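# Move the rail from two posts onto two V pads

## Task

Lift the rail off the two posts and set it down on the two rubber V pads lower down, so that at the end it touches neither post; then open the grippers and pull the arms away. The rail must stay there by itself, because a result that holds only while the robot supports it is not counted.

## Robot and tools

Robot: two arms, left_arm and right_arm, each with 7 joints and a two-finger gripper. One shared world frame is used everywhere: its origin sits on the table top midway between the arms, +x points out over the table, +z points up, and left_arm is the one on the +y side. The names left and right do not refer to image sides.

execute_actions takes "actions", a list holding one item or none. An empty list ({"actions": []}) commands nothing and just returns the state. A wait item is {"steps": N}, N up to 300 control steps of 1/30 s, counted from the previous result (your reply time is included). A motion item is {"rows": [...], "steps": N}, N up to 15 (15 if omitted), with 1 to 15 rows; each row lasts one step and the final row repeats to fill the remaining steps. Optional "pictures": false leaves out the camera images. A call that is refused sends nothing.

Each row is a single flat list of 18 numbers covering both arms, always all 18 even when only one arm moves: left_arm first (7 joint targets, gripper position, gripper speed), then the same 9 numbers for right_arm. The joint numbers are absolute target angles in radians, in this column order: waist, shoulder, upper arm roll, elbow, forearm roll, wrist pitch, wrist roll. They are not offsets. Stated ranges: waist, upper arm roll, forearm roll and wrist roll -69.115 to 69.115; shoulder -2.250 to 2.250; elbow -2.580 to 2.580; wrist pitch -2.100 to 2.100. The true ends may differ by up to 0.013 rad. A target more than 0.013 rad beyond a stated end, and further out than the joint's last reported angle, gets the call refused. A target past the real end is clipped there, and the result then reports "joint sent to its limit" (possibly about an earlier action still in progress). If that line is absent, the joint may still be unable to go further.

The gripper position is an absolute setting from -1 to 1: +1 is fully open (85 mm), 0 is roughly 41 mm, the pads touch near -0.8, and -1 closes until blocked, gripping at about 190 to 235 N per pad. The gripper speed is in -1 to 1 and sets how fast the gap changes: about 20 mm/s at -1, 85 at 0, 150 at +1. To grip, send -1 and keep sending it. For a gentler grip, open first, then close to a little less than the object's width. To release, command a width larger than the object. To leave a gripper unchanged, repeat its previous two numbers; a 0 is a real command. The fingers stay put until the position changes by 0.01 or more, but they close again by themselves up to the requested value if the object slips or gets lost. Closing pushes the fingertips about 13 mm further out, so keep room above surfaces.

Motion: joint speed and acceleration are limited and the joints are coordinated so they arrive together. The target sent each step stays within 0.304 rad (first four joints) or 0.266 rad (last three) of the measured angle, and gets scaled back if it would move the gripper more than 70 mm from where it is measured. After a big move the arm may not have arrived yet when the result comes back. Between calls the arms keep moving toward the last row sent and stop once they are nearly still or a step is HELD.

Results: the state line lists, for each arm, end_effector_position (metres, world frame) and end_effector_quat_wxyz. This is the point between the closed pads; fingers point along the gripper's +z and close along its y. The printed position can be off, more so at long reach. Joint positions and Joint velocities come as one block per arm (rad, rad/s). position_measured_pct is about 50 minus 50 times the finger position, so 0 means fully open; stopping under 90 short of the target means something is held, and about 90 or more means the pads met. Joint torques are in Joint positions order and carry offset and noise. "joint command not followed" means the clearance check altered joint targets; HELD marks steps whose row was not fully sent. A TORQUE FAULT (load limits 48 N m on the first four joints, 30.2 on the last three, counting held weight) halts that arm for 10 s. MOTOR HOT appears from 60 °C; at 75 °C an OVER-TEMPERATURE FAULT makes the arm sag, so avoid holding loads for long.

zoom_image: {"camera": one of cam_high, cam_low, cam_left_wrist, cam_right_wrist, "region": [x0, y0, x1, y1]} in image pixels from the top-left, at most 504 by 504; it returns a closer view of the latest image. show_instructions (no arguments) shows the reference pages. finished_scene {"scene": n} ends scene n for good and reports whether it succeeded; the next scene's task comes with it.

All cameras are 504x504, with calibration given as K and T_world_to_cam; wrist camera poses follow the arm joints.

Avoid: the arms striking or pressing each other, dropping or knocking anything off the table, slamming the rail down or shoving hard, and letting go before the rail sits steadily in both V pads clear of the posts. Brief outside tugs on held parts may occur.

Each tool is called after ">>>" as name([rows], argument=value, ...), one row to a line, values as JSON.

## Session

>>> execute_actions(actions=[])

Scene clock: 0.00 s of 4200.00 s.
left_arm: end_effector_position=(+0.2900, +0.3133, +0.1731) position_measured_pct=0.0 end_effector_quat_wxyz=(-0.259, +0.698, +0.657, -0.120) | right_arm: end_effector_position=(+0.1550, -0.4729, +0.3376) position_measured_pct=0.0 end_effector_quat_wxyz=(-0.228, +0.576, +0.598, +0.509)
Joint positions: left_arm=[ 0.031  0.68   0.363  1.556 -0.311  1.536  0.272] | right_arm=[ 1.66   0.487  0.083  1.782 -0.413  2.008  1.655]
Joint velocities: left_arm=[-0.    -0.001  0.002  0.    -0.001  0.001 -0.001] | right_arm=[ 0.    -0.001  0.     0.001  0.001  0.001  0.001]
Joint torques (N m, as the joint torque sensors report them, + toward a larger angle): no reading
camera_calibration (this result's frames):
cam_left_wrist: T_world_to_cam=[[0.843598, 0.00874833, -0.536904, -0.148411], [-0.0925878, -0.982522, -0.161486, 0.417471], [-0.528933, 0.18594, -0.828044, 0.38223], [0, 0, 0, 1]] pos_world=[0.366026, 0.340401, 0.304236]
cam_right_wrist: T_world_to_cam=[[0.914548, -0.229526, 0.333046, -0.37063], [0.194136, -0.473266, -0.859262, 0.0823211], [0.354842, 0.850492, -0.388265, 0.627036], [0, 0, 0, 1]] pos_world=[0.100479, -0.579399, 0.437629]

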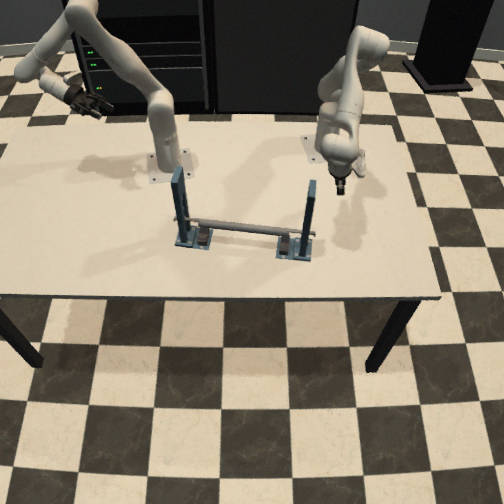

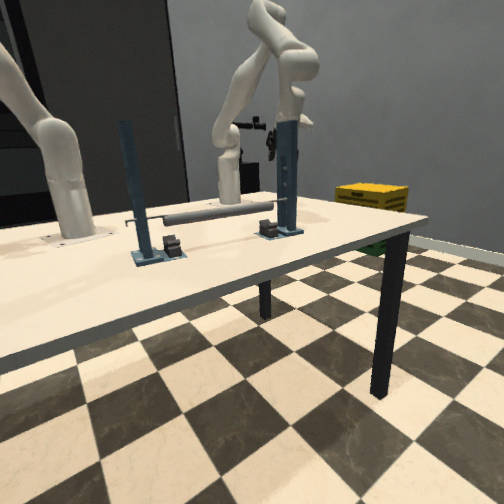

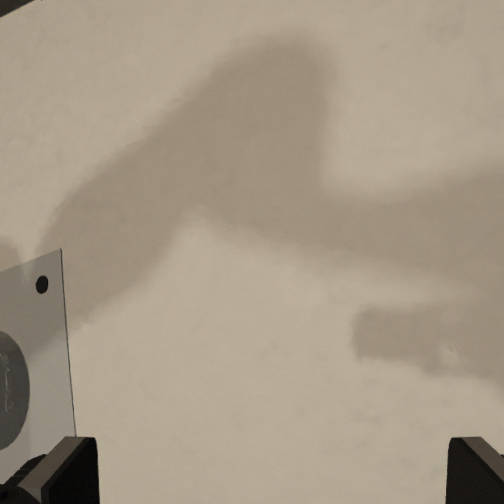

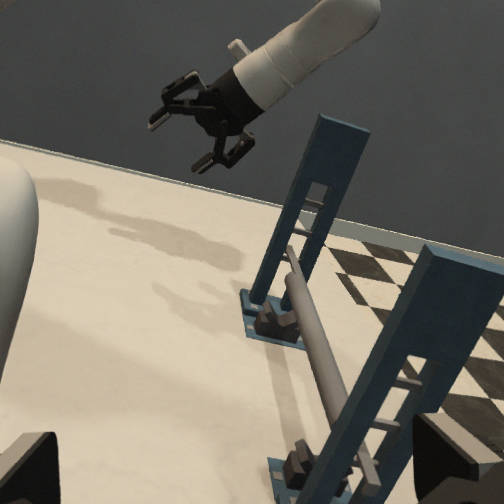

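>>> zoom_image(camera="cam_low", region=[90,110,330,280])

>>> zoom_image(camera="cam_high", region=[150,150,340,280])

>>> zoom_image(camera="cam_right_wrist", region=[220,100,504,504])

Region (90, 110, 330, 280) of cam_low's 504x504 image, scaled by 2.100, with more detail than that image has; it fills the top 357 rows of this view, and the rest is white.

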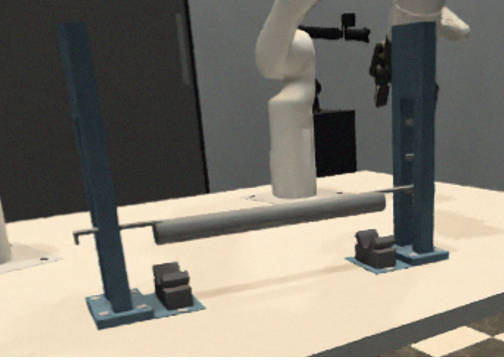

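Region (150, 150, 340, 280) of cam_high's 504x504 image, scaled by 2.653, with more detail than that image has; it fills the top 345 rows of this view, and the rest is white.

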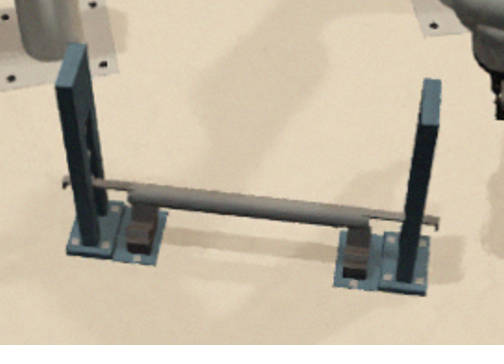

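Region (220, 100, 504, 504) of cam_right_wrist's 504x504 image, scaled by 1.248; it fills the left 354 columns of this view, and the rest is white.

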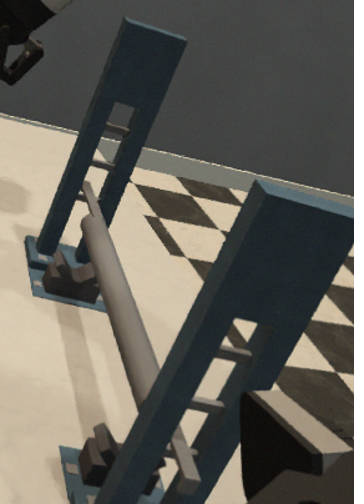

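>>> zoom_image(camera="cam_high", region=[150,160,330,280])

Region (150, 160, 330, 280) of cam_high's 504x504 image, scaled by 2.800, with more detail than that image has.

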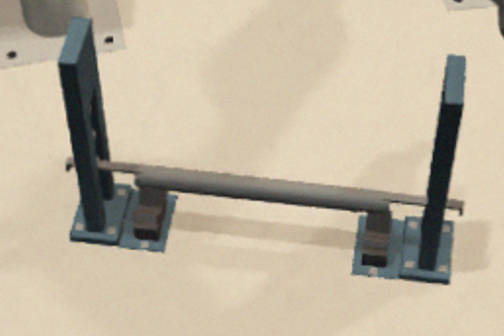

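>>> execute_actions([
  {"rows":[[-0.6,0.6,0.363,1.556,-0.311,1.536,0.272,1,0.5,-0.515,0.4434,0,0.9785,0,1.7197,2.2764,1,0.5]],"steps":15},
], pictures=false)

>>> execute_actions([
  {"steps":75},
])

Scene clock: 63.30 s of 4200.00 s.
left_arm: end_effector_position=(+0.2729, +0.4480, +0.1951) position_measured_pct=0.0 end_effector_quat_wxyz=(-0.219, +0.559, +0.787, -0.140) | right_arm: end_effector_position=(+0.2156, -0.5939, +0.2999) position_measured_pct=0.0 end_effector_quat_wxyz=(-0.150, +0.340, +0.902, +0.220)
Joint positions: left_arm=[-0.355  0.617  0.364  1.555 -0.311  1.536  0.272] | right_arm=[ 1.296  0.455  0.02   1.425 -0.125  1.788  1.967]
Joint velocities: left_arm=[-0.992 -0.071 -0.003 -0.    -0.002 -0.001  0.   ] | right_arm=[-0.842 -0.034 -0.069 -0.851  0.442 -0.241  0.747]
Joint torques (N m, as the joint torque sensors report them, + toward a larger angle): left_arm=[  0.32 -18.17   1.27  -5.73   0.12   1.38   0.01] | right_arm=[ -0.54 -16.05   0.11  -6.74  -0.68   2.46  -0.31]
Steps of this call (steps 1 to 90: nothing new was sent; then 59.80 s passed at rest; steps 91 to 105: all 15 steps of this action). Readings (joint positions | what the end effector reports):
91: left_arm=[0.030 0.680 0.363 1.556 -0.310 1.535 0.272] | right_arm=[1.659 0.487 0.083 1.781 -0.412 2.007 1.656] | left_arm position_measured_pct=0.0 | right_arm position_measured_pct=0.0
92: left_arm=[0.023 0.678 0.365 1.556 -0.310 1.535 0.272] | right_arm=[1.651 0.486 0.083 1.775 -0.408 2.003 1.660] | left_arm position_measured_pct=0.0 | right_arm position_measured_pct=0.0
94: left_arm=[-0.007 0.670 0.365 1.556 -0.309 1.535 0.272] | right_arm=[1.621 0.481 0.076 1.748 -0.384 1.980 1.684] | left_arm position_measured_pct=0.0 | right_arm position_measured_pct=0.0
98: left_arm=[-0.125 0.644 0.365 1.556 -0.310 1.535 0.272] | right_arm=[1.505 0.468 0.048 1.636 -0.286 1.887 1.782] | left_arm position_measured_pct=0.0 | right_arm position_measured_pct=0.0
105: the state above

Scene clock: 65.80 s of 4200.00 s.
left_arm: end_effector_position=(+0.2329, +0.5255, +0.2011) position_measured_pct=0.0 end_effector_quat_wxyz=(-0.198, +0.459, +0.852, -0.158) | right_arm: end_effector_position=(+0.4437, -0.0007, +0.4002) position_measured_pct=0.0 end_effector_quat_wxyz=(-0.000, -0.653, +0.757, +0.000)
Joint positions: left_arm=[-0.6    0.6    0.363  1.556 -0.311  1.536  0.272] | right_arm=[-0.513  0.443 -0.     0.978 -0.     1.72   2.276]
Joint velocities: left_arm=[ 0.     0.001 -0.    -0.     0.    -0.002 -0.   ] | right_arm=[-0.014  0.001  0.001 -0.001  0.     0.001  0.   ]
Joint torques (N m, as the joint torque sensors report them, + toward a larger angle): left_arm=[  0.44 -18.09   1.2   -6.27   0.23   1.29   0.11] | right_arm=[ -0.22 -17.16   0.36  -9.14   0.48   0.38  -0.44]
Steps of this call (steps 1 to 75: the robot went on to your last target). Readings (joint positions | what the end effector reports):
1: left_arm=[-0.388 0.615 0.363 1.555 -0.311 1.536 0.272] | right_arm=[1.268 0.454 0.018 1.397 -0.111 1.781 1.992] | left_arm position_measured_pct=0.0 | right_arm position_measured_pct=0.0
2: left_arm=[-0.421 0.613 0.363 1.555 -0.311 1.536 0.272] | right_arm=[1.241 0.453 0.016 1.369 -0.099 1.774 2.016] | left_arm position_measured_pct=0.0 | right_arm position_measured_pct=0.0
4: left_arm=[-0.486 0.608 0.363 1.555 -0.311 1.536 0.272] | right_arm=[1.188 0.452 0.013 1.316 -0.080 1.763 2.063] | left_arm position_measured_pct=0.0 | right_arm position_measured_pct=0.0
8: left_arm=[-0.575 0.602 0.361 1.556 -0.312 1.536 0.272] | right_arm=[1.085 0.449 0.009 1.214 -0.053 1.748 2.135] | left_arm position_measured_pct=0.0 | right_arm position_measured_pct=0.0
75: the state above
camera_calibration (this result's frames):
cam_left_wrist: T_world_to_cam=[[0.704564, 0.533198, -0.468284, -0.344105], [0.51518, -0.838139, -0.1792, 0.411275], [-0.488036, -0.114993, -0.865215, 0.491901], [0, 0, 0, 1]] pos_world=[0.270628, 0.584747, 0.338162]
cam_right_wrist: T_world_to_cam=[[-0.983292, 0.177649, 0.0397228, 0.412618], [0.17874, 0.983557, 0.0258319, -0.0428642], [-0.0344806, 0.0325004, -0.998877, 0.56379], [0, 0, 0, 1]] pos_world=[0.432826, -0.0494651, 0.547874]

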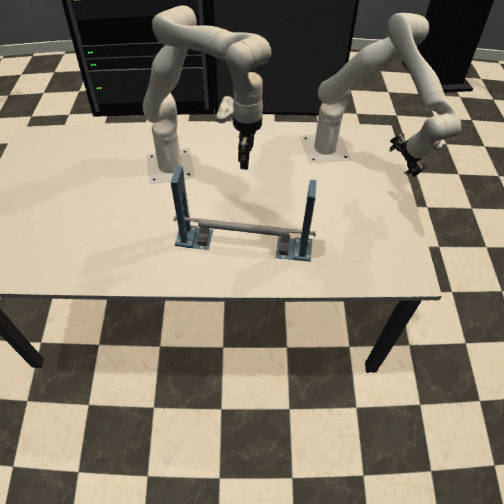

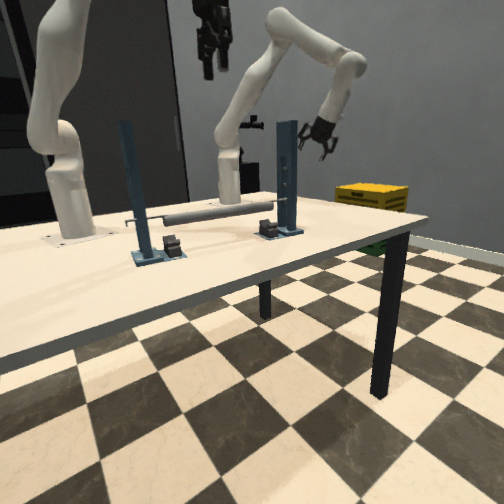

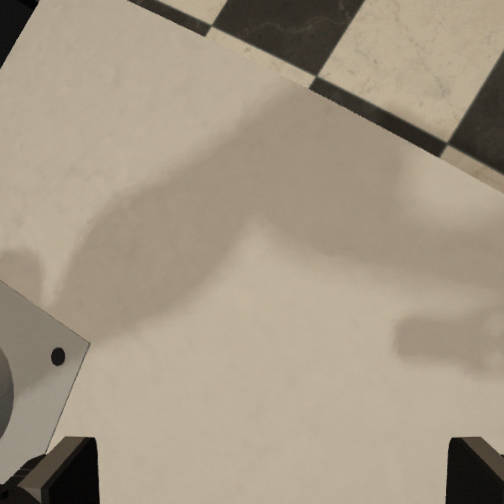

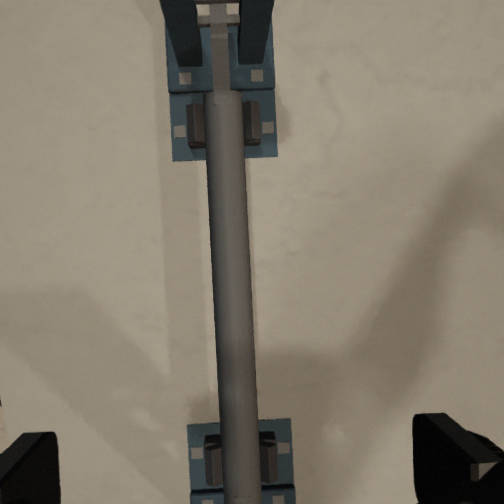

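>>> execute_actions([
  {"rows":[[-0.6,0.6,0.363,1.556,-0.311,1.536,0.272,1,0.5,-0.515,0.6218,0,1.6195,0,0.9003,2.2764,1,0.5]],"steps":15},
], pictures=false)

>>> execute_actions([
  {"steps":35},
])

Scene clock: 75.97 s of 4200.00 s.
left_arm: end_effector_position=(+0.2329, +0.5255, +0.2011) position_measured_pct=0.0 end_effector_quat_wxyz=(-0.198, +0.459, +0.852, -0.158) | right_arm: end_effector_position=(+0.4306, -0.0112, +0.2351) position_measured_pct=0.0 end_effector_quat_wxyz=(-0.085, -0.652, +0.754, -0.001)
Joint positions: left_arm=[-0.6    0.6    0.363  1.556 -0.311  1.536  0.272] | right_arm=[-0.515  0.572 -0.     1.311  0.     1.428  2.276]
Joint velocities: left_arm=[-0.    -0.     0.     0.     0.    -0.002 -0.001] | right_arm=[ 0.     0.185  0.     0.921  0.001 -0.808 -0.001]
Joint torques (N m, as the joint torque sensors report them, + toward a larger angle): left_arm=[  0.33 -17.95   1.23  -6.47   0.32   1.13   0.2 ] | right_arm=[ -0.46 -18.4    0.09  -8.29   0.13   1.19  -0.2 ]
Steps of this call (steps 1 to 15: the robot went on to your last target; steps 16 to 90: nothing new was sent; then 6.67 s passed at rest; steps 91 to 105: all 15 steps of this action). Readings (joint positions | what the end effector reports):
91: left_arm=[-0.600 0.600 0.363 1.556 -0.311 1.536 0.272] | right_arm=[-0.515 0.444 0.000 0.979 0.000 1.719 2.276] | left_arm position_measured_pct=0.0 | right_arm position_measured_pct=0.0
92: left_arm=[-0.600 0.600 0.363 1.556 -0.311 1.536 0.272] | right_arm=[-0.515 0.447 0.000 0.984 0.000 1.715 2.276] | left_arm position_measured_pct=0.0 | right_arm position_measured_pct=0.0
94: left_arm=[-0.600 0.600 0.363 1.556 -0.311 1.536 0.272] | right_arm=[-0.515 0.462 0.000 1.011 0.000 1.692 2.276] | left_arm position_measured_pct=0.0 | right_arm position_measured_pct=0.0
98: left_arm=[-0.600 0.600 0.363 1.556 -0.311 1.536 0.272] | right_arm=[-0.515 0.513 0.000 1.111 0.000 1.604 2.276] | left_arm position_measured_pct=0.0 | right_arm position_measured_pct=0.0
105: the state above

Scene clock: 77.13 s of 4200.00 s.
left_arm: end_effector_position=(+0.2329, +0.5255, +0.2011) position_measured_pct=0.0 end_effector_quat_wxyz=(-0.198, +0.459, +0.852, -0.158) | right_arm: end_effector_position=(+0.4433, -0.0001, +0.1202) position_measured_pct=0.0 end_effector_quat_wxyz=(-0.000, -0.654, +0.757, -0.000)
Joint positions: left_arm=[-0.6    0.6    0.363  1.556 -0.311  1.536  0.272] | right_arm=[-0.515  0.622  0.     1.619  0.     0.9    2.276]
Joint velocities: left_arm=[-0.001  0.    -0.    -0.    -0.     0.001 -0.   ] | right_arm=[-0.001 -0.    -0.     0.     0.001  0.001  0.   ]
Joint torques (N m, as the joint torque sensors report them, + toward a larger angle): left_arm=[  0.24 -17.81   1.1   -6.71   0.03   1.27   0.19] | right_arm=[ -0.21 -18.03   0.06  -7.02   0.03   0.27  -0.34]
Steps of this call (steps 1 to 30: the robot went on to your last target; steps 31 to 35: nothing new was sent). Readings (joint positions | what the end effector reports):
1: left_arm=[-0.600 0.600 0.363 1.556 -0.311 1.536 0.272] | right_arm=[-0.515 0.578 -0.000 1.342 0.000 1.401 2.276] | left_arm position_measured_pct=0.0 | right_arm position_measured_pct=0.0
2: left_arm=[-0.600 0.600 0.363 1.556 -0.311 1.536 0.272] | right_arm=[-0.515 0.584 -0.000 1.373 0.000 1.373 2.276] | left_arm position_measured_pct=0.0 | right_arm position_measured_pct=0.0
4: left_arm=[-0.600 0.600 0.363 1.556 -0.311 1.536 0.272] | right_arm=[-0.515 0.594 -0.000 1.438 -0.000 1.309 2.276] | left_arm position_measured_pct=0.0 | right_arm position_measured_pct=0.0
8: left_arm=[-0.600 0.600 0.363 1.556 -0.311 1.536 0.272] | right_arm=[-0.515 0.611 -0.000 1.544 -0.000 1.150 2.276] | left_arm position_measured_pct=0.0 | right_arm position_measured_pct=0.0
35: the state above
All arms were judged still, so your last target was given up. Only a new action makes them travel on or press farther. Fingers that are still opening or closing keep moving.
camera_calibration (this result's frames):
cam_left_wrist: T_world_to_cam=[[0.704564, 0.533198, -0.468284, -0.344105], [0.515181, -0.838139, -0.1792, 0.411275], [-0.488036, -0.114993, -0.865215, 0.491901], [0, 0, 0, 1]] pos_world=[0.270628, 0.584747, 0.338162]
cam_right_wrist: T_world_to_cam=[[-0.983549, 0.176244, 0.0396215, 0.423342], [0.177331, 0.983812, 0.0258213, -0.035462], [-0.0344293, 0.0324227, -0.998881, 0.284042], [0, 0, 0, 1]] pos_world=[0.432445, -0.0489328, 0.267867]

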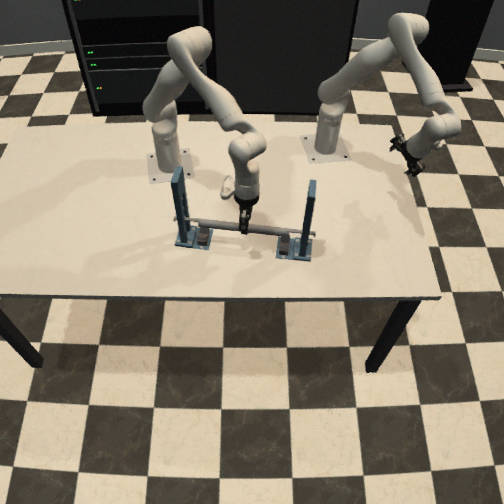

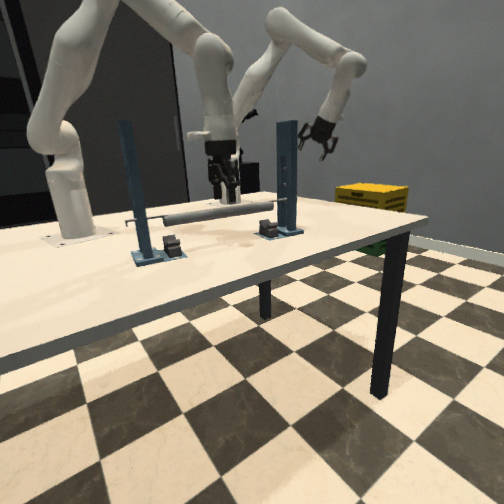

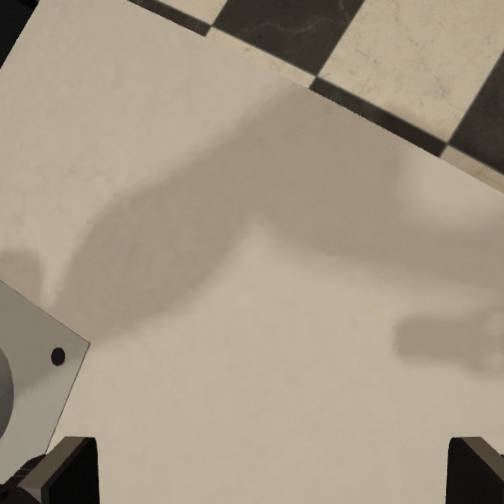

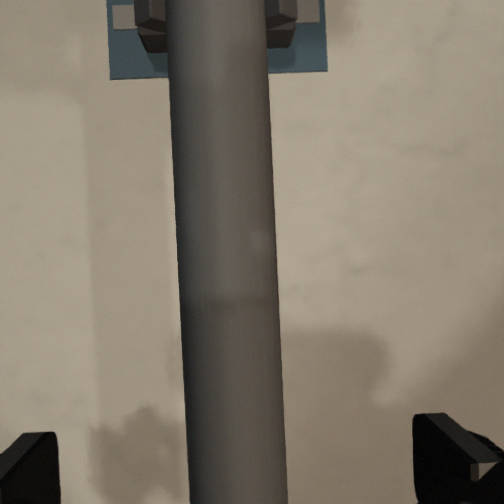

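>>> execute_actions([
  {"rows":[[-0.6,0.6,0.363,1.556,-0.311,1.536,0.272,1,0.5,-0.515,0.654,0,1.639,0,0.8486,2.285,0.3,0.5],[-0.6,0.6,0.363,1.556,-0.311,1.536,0.272,1,0.5,-0.515,0.654,0,1.639,0,0.8486,2.285,0.3,0.5],[-0.6,0.6,0.363,1.556,-0.311,1.536,0.272,1,0.5,-0.515,0.654,0,1.639,0,0.8486,2.285,0.3,0.5],[-0.6,0.6,0.363,1.556,-0.311,1.536,0.272,1,0.5,-0.515,0.654,0,1.639,0,0.8486,2.285,0.3,0.5],[-0.6,0.6,0.363,1.556,-0.311,1.536,0.272,1,0.5,-0.515,0.6863,0,1.6587,0,0.7966,2.285,0.3,0.5]],"steps":15},
])

>>> zoom_image(camera="cam_low", region=[90,110,330,280])

Scene clock: 85.33 s of 4200.00 s.
left_arm: end_effector_position=(+0.2329, +0.5255, +0.2011) position_measured_pct=0.0 end_effector_quat_wxyz=(-0.198, +0.459, +0.852, -0.158) | right_arm: end_effector_position=(+0.4434, -0.0001, +0.0795) position_measured_pct=34.5 end_effector_quat_wxyz=(+0.000, -0.657, +0.754, +0.000)
Joint positions: left_arm=[-0.6    0.6    0.363  1.556 -0.311  1.536  0.272] | right_arm=[-0.515  0.686 -0.     1.659  0.     0.797  2.285]
Joint velocities: left_arm=[-0.    -0.     0.001  0.     0.    -0.     0.   ] | right_arm=[ 0.     0.005 -0.     0.     0.001 -0.001  0.001]
Joint torques (N m, as the joint torque sensors report them, + toward a larger angle): left_arm=[  0.22 -18.05   1.38  -6.24   0.23   1.3    0.18] | right_arm=[ -0.29 -18.67   0.18  -6.39   0.05   0.36  -0.45]
Steps of this call (steps 1 to 90: nothing new was sent; then 4.70 s passed at rest; steps 91 to 105: all 15 steps of this action). Readings (joint positions | what the end effector reports):
91: left_arm=[-0.600 0.600 0.363 1.556 -0.311 1.536 0.272] | right_arm=[-0.515 0.623 0.000 1.620 -0.000 0.899 2.277] | left_arm position_measured_pct=0.0 | right_arm position_measured_pct=0.0
92: left_arm=[-0.600 0.600 0.363 1.556 -0.311 1.536 0.272] | right_arm=[-0.515 0.629 0.000 1.623 0.000 0.891 2.278] | left_arm position_measured_pct=0.0 | right_arm position_measured_pct=0.8
94: left_arm=[-0.600 0.600 0.363 1.556 -0.311 1.536 0.272] | right_arm=[-0.515 0.647 0.000 1.634 0.000 0.863 2.283] | left_arm position_measured_pct=0.0 | right_arm position_measured_pct=6.3
98: left_arm=[-0.600 0.600 0.363 1.556 -0.311 1.536 0.272] | right_arm=[-0.515 0.678 -0.000 1.654 -0.000 0.810 2.285] | left_arm position_measured_pct=0.0 | right_arm position_measured_pct=22.2
105: the state above
camera_calibration (this result's frames):
cam_left_wrist: T_world_to_cam=[[0.704564, 0.533198, -0.468284, -0.344105], [0.51518, -0.838139, -0.1792, 0.411275], [-0.488036, -0.114993, -0.865215, 0.491901], [0, 0, 0, 1]] pos_world=[0.270628, 0.584747, 0.338162]
cam_right_wrist: T_world_to_cam=[[-0.985045, 0.16776, 0.039284, 0.425703], [0.168848, 0.985293, 0.0262372, -0.0307639], [-0.0343047, 0.0324779, -0.998884, 0.243368], [0, 0, 0, 1]] pos_world=[0.43288, -0.0490085, 0.22718]

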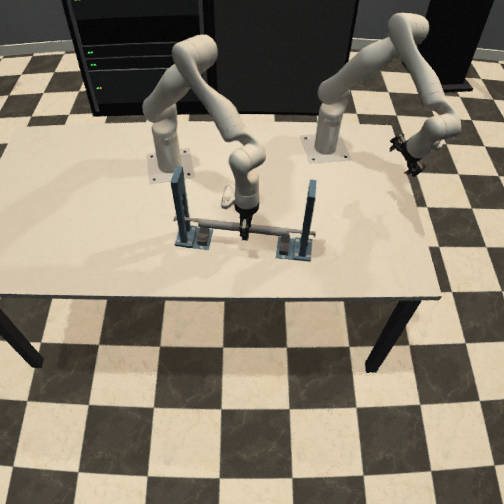

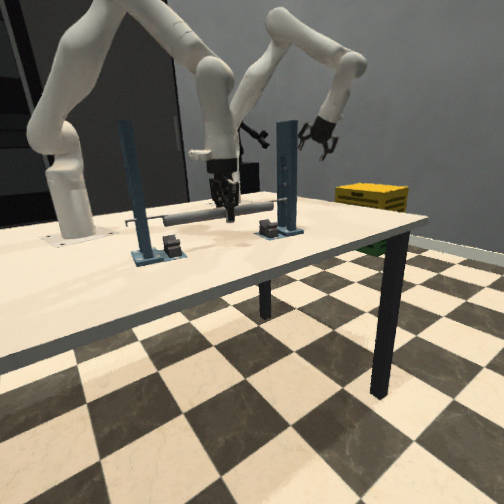

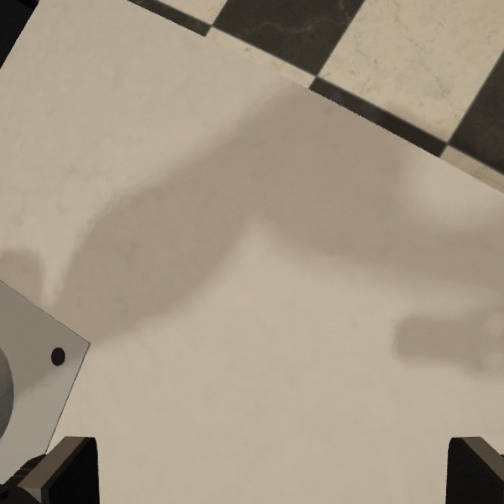

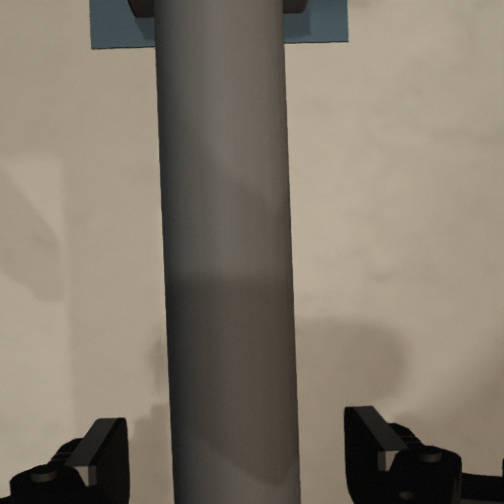

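Region (90, 110, 330, 280) of cam_low's 504x504 image, scaled by 2.100, with more detail than that image has; it fills the top 357 rows of this view, and the rest is white.

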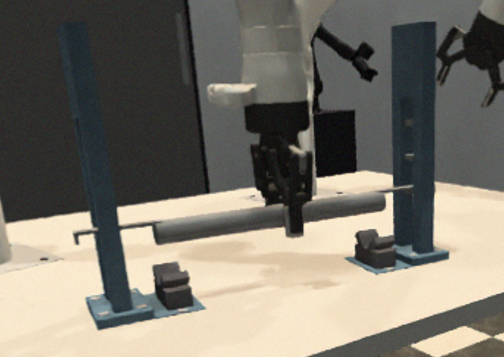

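>>> execute_actions([
  {"rows":[[-0.6,0.6,0.363,1.556,-0.311,1.536,0.272,1,0.5,-0.515,0.6863,0,1.6587,0,0.7966,2.285,-1,0]],"steps":15},
])

>>> zoom_image(camera="cam_low", region=[90,110,330,280])

Scene clock: 125.60 s of 4200.00 s.
left_arm: end_effector_position=(+0.2329, +0.5255, +0.2011) position_measured_pct=0.0 end_effector_quat_wxyz=(-0.198, +0.459, +0.852, -0.158) | right_arm: end_effector_position=(+0.4434, -0.0001, +0.0796) position_measured_pct=65.5 end_effector_quat_wxyz=(+0.000, -0.657, +0.754, -0.000)
Joint positions: left_arm=[-0.6    0.6    0.363  1.556 -0.311  1.536  0.272] | right_arm=[-0.515  0.686  0.     1.659  0.     0.797  2.285]
Joint velocities: left_arm=[ 0.001  0.    -0.001  0.    -0.    -0.001 -0.   ] | right_arm=[-0.001 -0.001  0.    -0.001  0.    -0.001 -0.001]
Joint torques (N m, as the joint torque sensors report them, + toward a larger angle): left_arm=[  0.16 -17.83   1.61  -6.42   0.18   1.36   0.05] | right_arm=[ -0.15 -18.19   0.13  -6.34   0.19   0.39  -0.42]
Steps of this call (steps 1 to 15: the robot went on to your last target; steps 16 to 90: nothing new was sent; then 36.77 s passed at rest; steps 91 to 105: all 15 steps of this action). Readings (joint positions | what the end effector reports):
91: left_arm=[-0.600 0.600 0.363 1.556 -0.311 1.536 0.272] | right_arm=[-0.515 0.686 0.000 1.659 0.000 0.797 2.285] | left_arm position_measured_pct=0.0 | right_arm position_measured_pct=34.9
92: left_arm=[-0.600 0.600 0.363 1.556 -0.311 1.536 0.272] | right_arm=[-0.515 0.686 0.000 1.659 0.000 0.797 2.285] | left_arm position_measured_pct=0.0 | right_arm position_measured_pct=35.3
94: left_arm=[-0.600 0.600 0.363 1.556 -0.311 1.536 0.272] | right_arm=[-0.515 0.686 0.000 1.659 0.000 0.797 2.285] | left_arm position_measured_pct=0.0 | right_arm position_measured_pct=39.7
98: left_arm=[-0.600 0.600 0.363 1.556 -0.311 1.536 0.272] | right_arm=[-0.515 0.686 0.000 1.659 0.000 0.797 2.285] | left_arm position_measured_pct=0.0 | right_arm position_measured_pct=50.8
105: the state above
camera_calibration (this result's frames):
cam_left_wrist: T_world_to_cam=[[0.704564, 0.533198, -0.468284, -0.344105], [0.51518, -0.838139, -0.1792, 0.411275], [-0.488036, -0.114993, -0.865215, 0.491901], [0, 0, 0, 1]] pos_world=[0.270628, 0.584747, 0.338162]
cam_right_wrist: T_world_to_cam=[[-0.985036, 0.167835, 0.0391896, 0.42578], [0.168919, 0.985282, 0.0261951, -0.0307595], [-0.0342164, 0.032423, -0.998888, 0.243398], [0, 0, 0, 1]] pos_world=[0.432933, -0.0490457, 0.227247]

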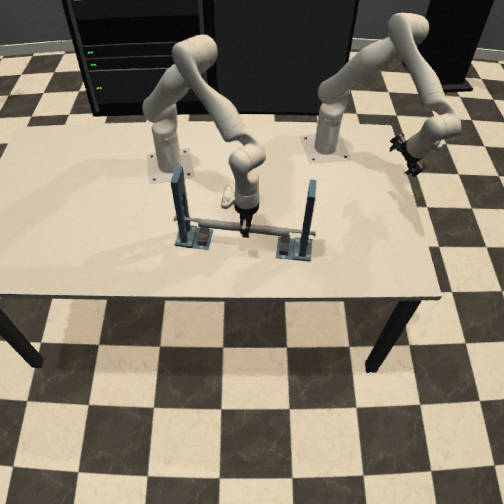

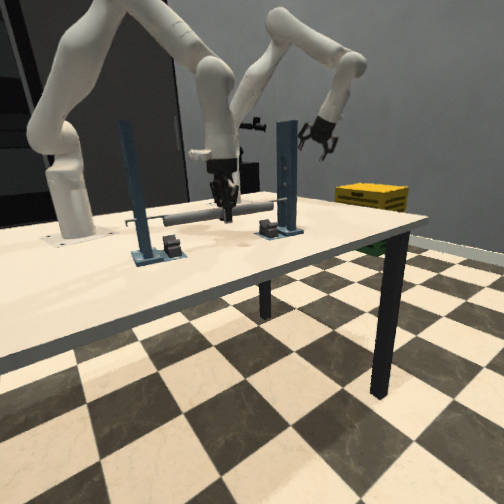

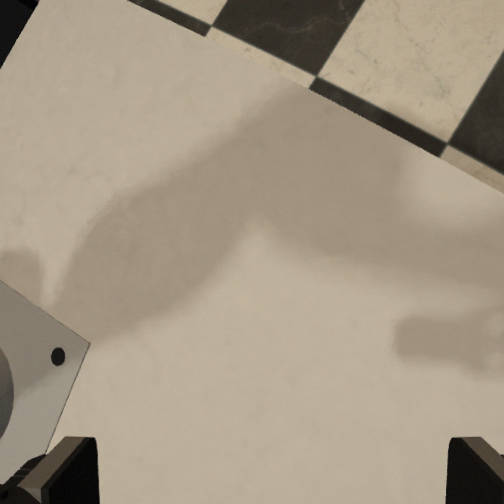

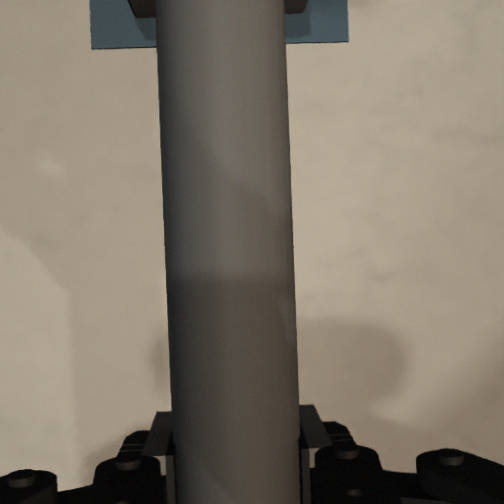

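Region (90, 110, 330, 280) of cam_low's 504x504 image, scaled by 2.100, with more detail than that image has; it fills the top 357 rows of this view, and the rest is white.

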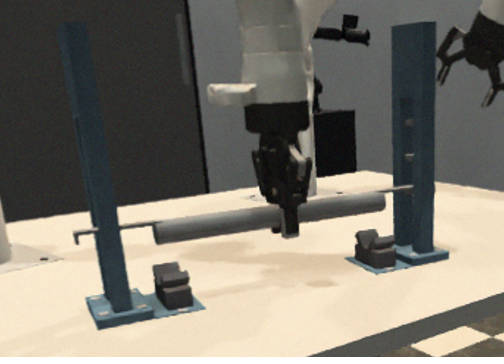

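>>> execute_actions([
  {"rows":[[-0.6,0.6,0.363,1.556,-0.311,1.536,0.272,1,0.5,-0.515,0.6863,0,1.6587,0,0.7966,2.285,-1,0],[-0.6,0.6,0.363,1.556,-0.311,1.536,0.272,1,0.5,-0.515,0.6863,0,1.6587,0,0.7966,2.285,-1,0],[-0.6,0.6,0.363,1.556,-0.311,1.536,0.272,1,0.5,-0.515,0.678,0,1.6544,0,0.809,2.285,-1,0],[-0.6,0.6,0.363,1.556,-0.311,1.536,0.272,1,0.5,-0.515,0.678,0,1.6544,0,0.809,2.285,-1,0],[-0.6,0.6,0.363,1.556,-0.311,1.536,0.272,1,0.5,-0.515,0.678,0,1.6544,0,0.809,2.285,-1,0],[-0.6,0.6,0.363,1.556,-0.311,1.536,0.272,1,0.5,-0.515,0.67,0,1.65,0,0.8215,2.285,-1,0],[-0.6,0.6,0.363,1.556,-0.311,1.536,0.272,1,0.5,-0.515,0.67,0,1.65,0,0.8215,2.285,-1,0],[-0.6,0.6,0.363,1.556,-0.311,1.536,0.272,1,0.5,-0.515,0.67,0,1.65,0,0.8215,2.285,-1,0],[-0.6,0.6,0.363,1.556,-0.311,1.536,0.272,1,0.5,-0.515,0.6618,0,1.6458,0,0.834,2.285,-1,0]],"steps":15},
])

>>> zoom_image(camera="cam_low", region=[90,110,330,280])

Scene clock: 132.40 s of 4200.00 s.
left_arm: end_effector_position=(+0.2329, +0.5255, +0.2011) position_measured_pct=0.0 end_effector_quat_wxyz=(-0.198, +0.459, +0.852, -0.158) | right_arm: end_effector_position=(+0.4432, -0.0002, +0.0939) position_measured_pct=65.5 end_effector_quat_wxyz=(-0.000, -0.657, +0.754, -0.000)
Joint positions: left_arm=[-0.6    0.6    0.363  1.556 -0.311  1.536  0.272] | right_arm=[-0.515  0.662  0.     1.646  0.     0.834  2.285]
Joint velocities: left_arm=[-0.    -0.    -0.001 -0.     0.    -0.    -0.   ] | right_arm=[ 0.    -0.006  0.     0.     0.001  0.004  0.001]
Joint torques (N m, as the joint torque sensors report them, + toward a larger angle): left_arm=[  0.54 -17.95   1.29  -6.58   0.11   1.21   0.28] | right_arm=[ -0.09 -20.71   0.47  -7.96   0.29   0.4   -0.37]
Steps of this call (steps 1 to 15: the robot went on to your last target; steps 16 to 90: nothing new was sent; then 3.30 s passed at rest; steps 91 to 105: all 15 steps of this action). Readings (joint positions | what the end effector reports):
91: left_arm=[-0.600 0.600 0.363 1.556 -0.311 1.536 0.272] | right_arm=[-0.515 0.686 0.000 1.659 0.000 0.797 2.285] | left_arm position_measured_pct=0.0 | right_arm position_measured_pct=65.5
92: left_arm=[-0.600 0.600 0.363 1.556 -0.311 1.536 0.272] | right_arm=[-0.515 0.686 0.000 1.659 0.000 0.797 2.285] | left_arm position_measured_pct=0.0 | right_arm position_measured_pct=65.5
94: left_arm=[-0.600 0.600 0.363 1.556 -0.311 1.536 0.272] | right_arm=[-0.515 0.683 -0.000 1.657 -0.000 0.802 2.285] | left_arm position_measured_pct=0.0 | right_arm position_measured_pct=65.5
98: left_arm=[-0.600 0.600 0.363 1.556 -0.311 1.536 0.272] | right_arm=[-0.515 0.674 -0.000 1.652 -0.000 0.818 2.285] | left_arm position_measured_pct=0.0 | right_arm position_measured_pct=65.5
105: the state above
camera_calibration (this result's frames):
cam_left_wrist: T_world_to_cam=[[0.704564, 0.533198, -0.468284, -0.344105], [0.51518, -0.838139, -0.1792, 0.411275], [-0.488036, -0.114993, -0.865215, 0.491901], [0, 0, 0, 1]] pos_world=[0.270628, 0.584747, 0.338162]
cam_right_wrist: T_world_to_cam=[[-0.985015, 0.167797, 0.0398601, 0.424983], [0.168878, 0.985307, 0.0254994, -0.030954], [-0.0349957, 0.0318489, -0.99888, 0.258046], [0, 0, 0, 1]] pos_world=[0.432873, -0.0490301, 0.241607]

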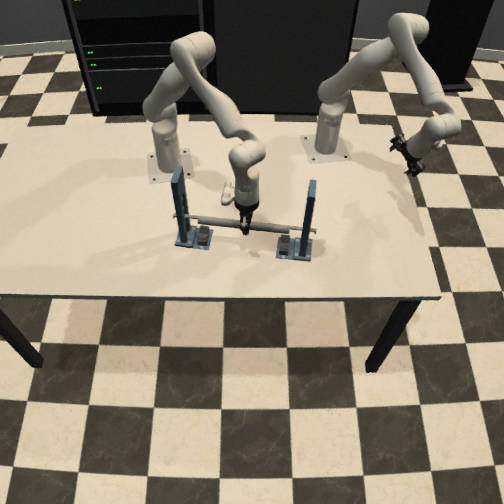

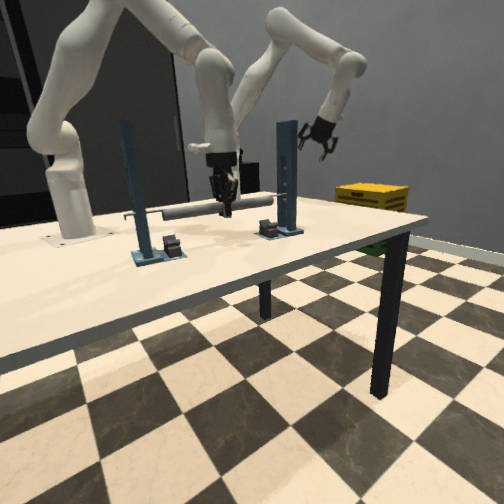

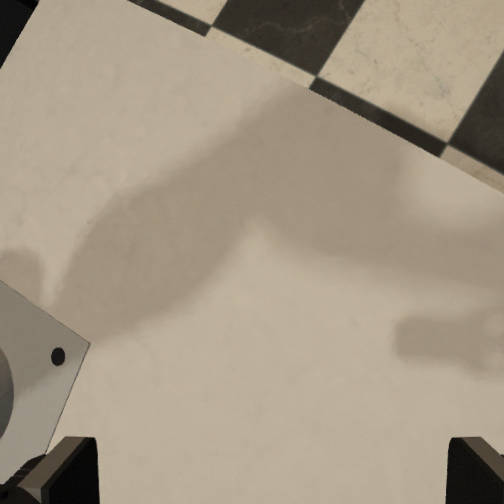

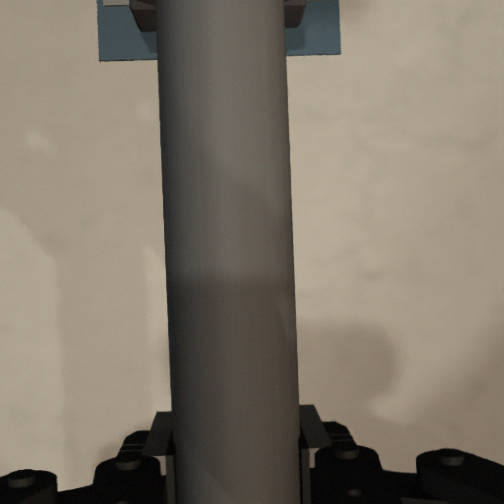

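Region (90, 110, 330, 280) of cam_low's 504x504 image, scaled by 2.100, with more detail than that image has; it fills the top 357 rows of this view, and the rest is white.

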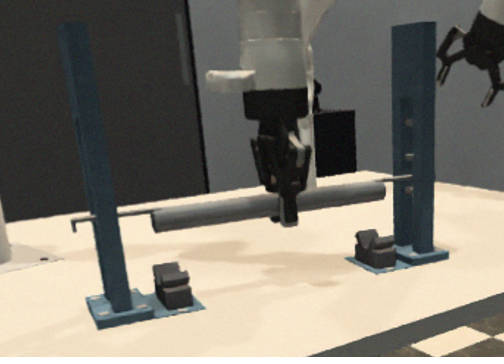

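>>> zoom_image(camera="cam_low", region=[245,145,315,245])

>>> zoom_image(camera="cam_low", region=[110,170,190,270])

Region (245, 145, 315, 245) of cam_low's 504x504 image, scaled by 5.040, with more detail than that image has; it fills the left 353 columns of this view, and the rest is white.

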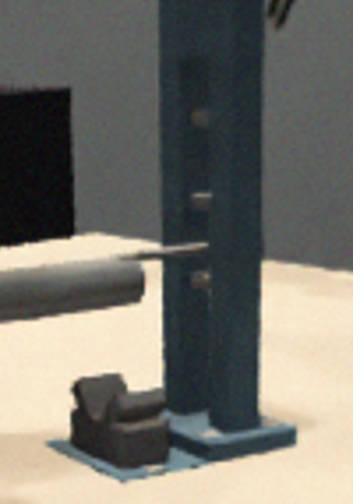

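Region (110, 170, 190, 270) of cam_low's 504x504 image, scaled by 5.040, with more detail than that image has; it fills the left 403 columns of this view, and the rest is white.

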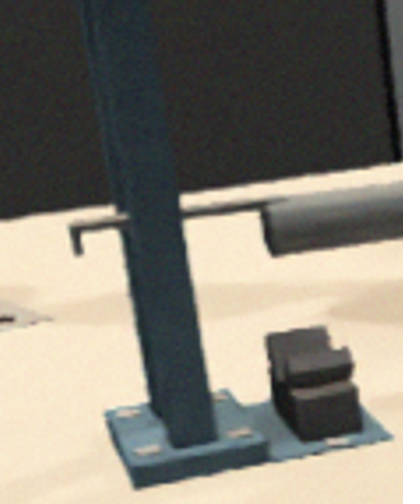

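>>> execute_actions([
  {"rows":[[-0.6,0.6,0.363,1.556,-0.311,1.536,0.272,1,0.5,-0.515,0.6475,0,1.6373,0,0.8568,2.285,-1,0],[-0.6,0.6,0.363,1.556,-0.311,1.536,0.272,1,0.5,-0.515,0.6475,0,1.6373,0,0.8568,2.285,-1,0],[-0.6,0.6,0.363,1.556,-0.311,1.536,0.272,1,0.5,-0.515,0.6475,0,1.6373,0,0.8568,2.285,-1,0],[-0.6,0.6,0.363,1.556,-0.311,1.536,0.272,1,0.5,-0.515,0.6475,0,1.6373,0,0.8568,2.285,-1,0],[-0.6,0.6,0.363,1.556,-0.311,1.536,0.272,1,0.5,-0.515,0.6475,0,1.6373,0,0.8568,2.285,-1,0],[-0.6,0.6,0.363,1.556,-0.311,1.536,0.272,1,0.5,-0.4996,0.6344,0,1.6643,0,0.8429,2.3005,-1,0],[-0.6,0.6,0.363,1.556,-0.311,1.536,0.272,1,0.5,-0.4996,0.6344,0,1.6643,0,0.8429,2.3005,-1,0],[-0.6,0.6,0.363,1.556,-0.311,1.536,0.272,1,0.5,-0.4996,0.6344,0,1.6643,0,0.8429,2.3005,-1,0],[-0.6,0.6,0.363,1.556,-0.311,1.536,0.272,1,0.5,-0.4842,0.6213,0,1.6914,0,0.829,2.316,-1,0]],"steps":15},
])

>>> zoom_image(camera="cam_low", region=[90,110,330,280])

Scene clock: 179.90 s of 4200.00 s.
left_arm: end_effector_position=(+0.2329, +0.5255, +0.2011) position_measured_pct=0.0 end_effector_quat_wxyz=(-0.198, +0.459, +0.852, -0.158) | right_arm: end_effector_position=(+0.4409, -0.0214, +0.1027) position_measured_pct=65.5 end_effector_quat_wxyz=(-0.001, -0.657, +0.754, -0.000)
Joint positions: left_arm=[-0.6    0.6    0.363  1.556 -0.311  1.536  0.272] | right_arm=[-0.485  0.623  0.001  1.691  0.     0.83   2.316]
Joint velocities: left_arm=[-0.    -0.    -0.001  0.    -0.001  0.001 -0.   ] | right_arm=[ 0.011 -0.011 -0.012  0.017 -0.005 -0.012  0.006]
Joint torques (N m, as the joint torque sensors report them, + toward a larger angle): left_arm=[  0.5  -17.75   1.11  -6.23   0.15   1.19   0.23] | right_arm=[ -1.05 -20.36   0.17  -8.34   0.22   0.24  -0.22]
Steps of this call (steps 1 to 15: the robot went on to your last target; steps 16 to 90: nothing new was sent; then 44.00 s passed at rest; steps 91 to 105: all 15 steps of this action). Readings (joint positions | what the end effector reports):
91: left_arm=[-0.600 0.600 0.363 1.556 -0.311 1.536 0.272] | right_arm=[-0.515 0.661 -0.000 1.645 0.000 0.835 2.285] | left_arm position_measured_pct=0.0 | right_arm position_measured_pct=65.5
92: left_arm=[-0.600 0.600 0.363 1.556 -0.311 1.536 0.272] | right_arm=[-0.515 0.656 -0.000 1.643 -0.000 0.842 2.285] | left_arm position_measured_pct=0.0 | right_arm position_measured_pct=65.5
94: left_arm=[-0.600 0.600 0.363 1.556 -0.311 1.536 0.272] | right_arm=[-0.515 0.649 0.000 1.638 0.000 0.853 2.285] | left_arm position_measured_pct=0.0 | right_arm position_measured_pct=65.5
98: left_arm=[-0.600 0.600 0.363 1.556 -0.311 1.536 0.272] | right_arm=[-0.506 0.639 -0.001 1.652 -0.001 0.848 2.293] | left_arm position_measured_pct=0.0 | right_arm position_measured_pct=65.5
105: the state above
camera_calibration (this result's frames):
cam_left_wrist: T_world_to_cam=[[0.704564, 0.533198, -0.468284, -0.344105], [0.51518, -0.838139, -0.1792, 0.411275], [-0.488036, -0.114993, -0.865215, 0.491901], [0, 0, 0, 1]] pos_world=[0.270628, 0.584747, 0.338162]
cam_right_wrist: T_world_to_cam=[[-0.985133, 0.167019, 0.0402196, 0.425872], [0.168071, 0.985474, 0.0243566, -0.00943082], [-0.0355674, 0.0307543, -0.998894, 0.267654], [0, 0, 0, 1]] pos_world=[0.430645, -0.0700663, 0.250459]

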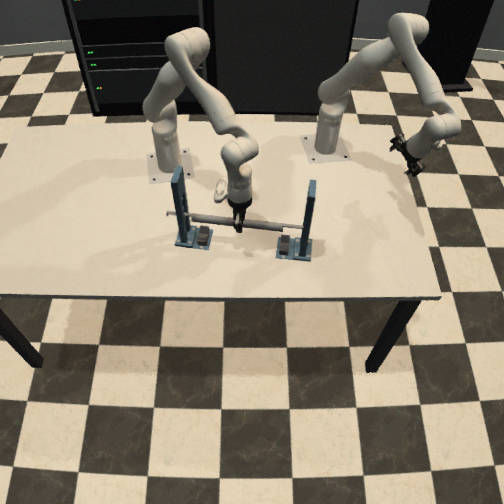

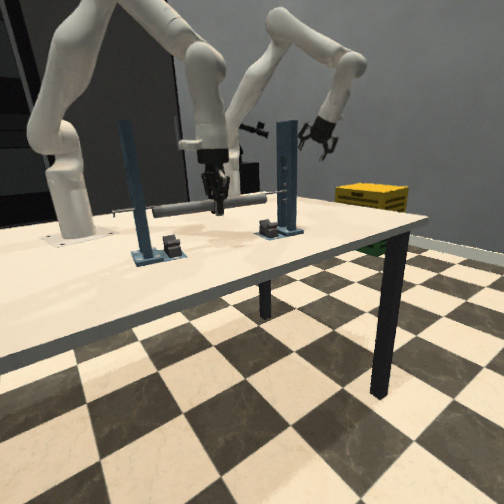

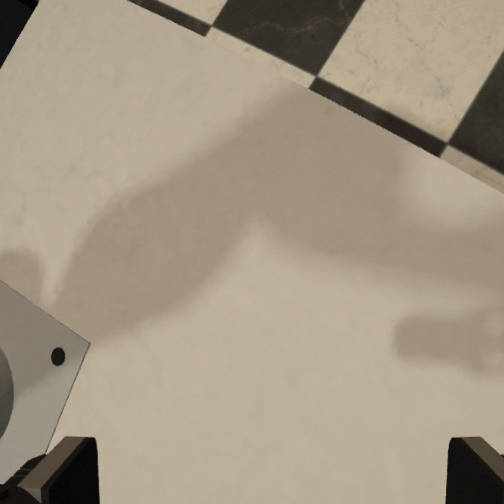

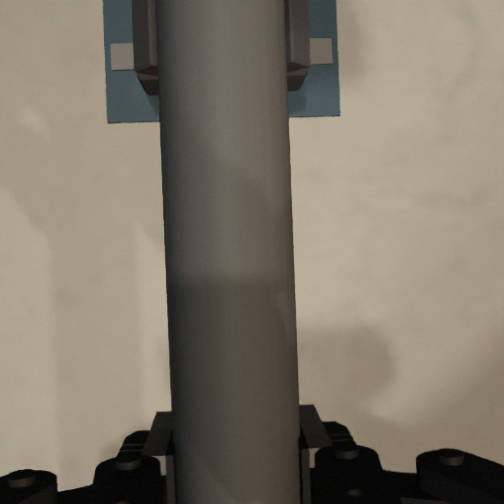

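Region (90, 110, 330, 280) of cam_low's 504x504 image, scaled by 2.100, with more detail than that image has; it fills the top 357 rows of this view, and the rest is white.

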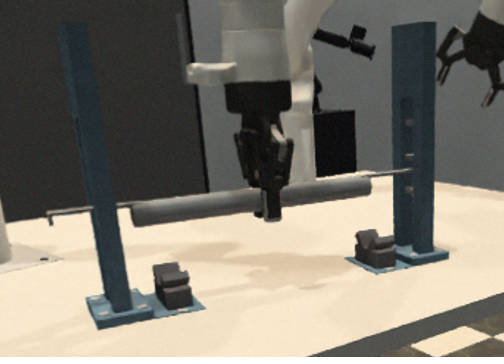

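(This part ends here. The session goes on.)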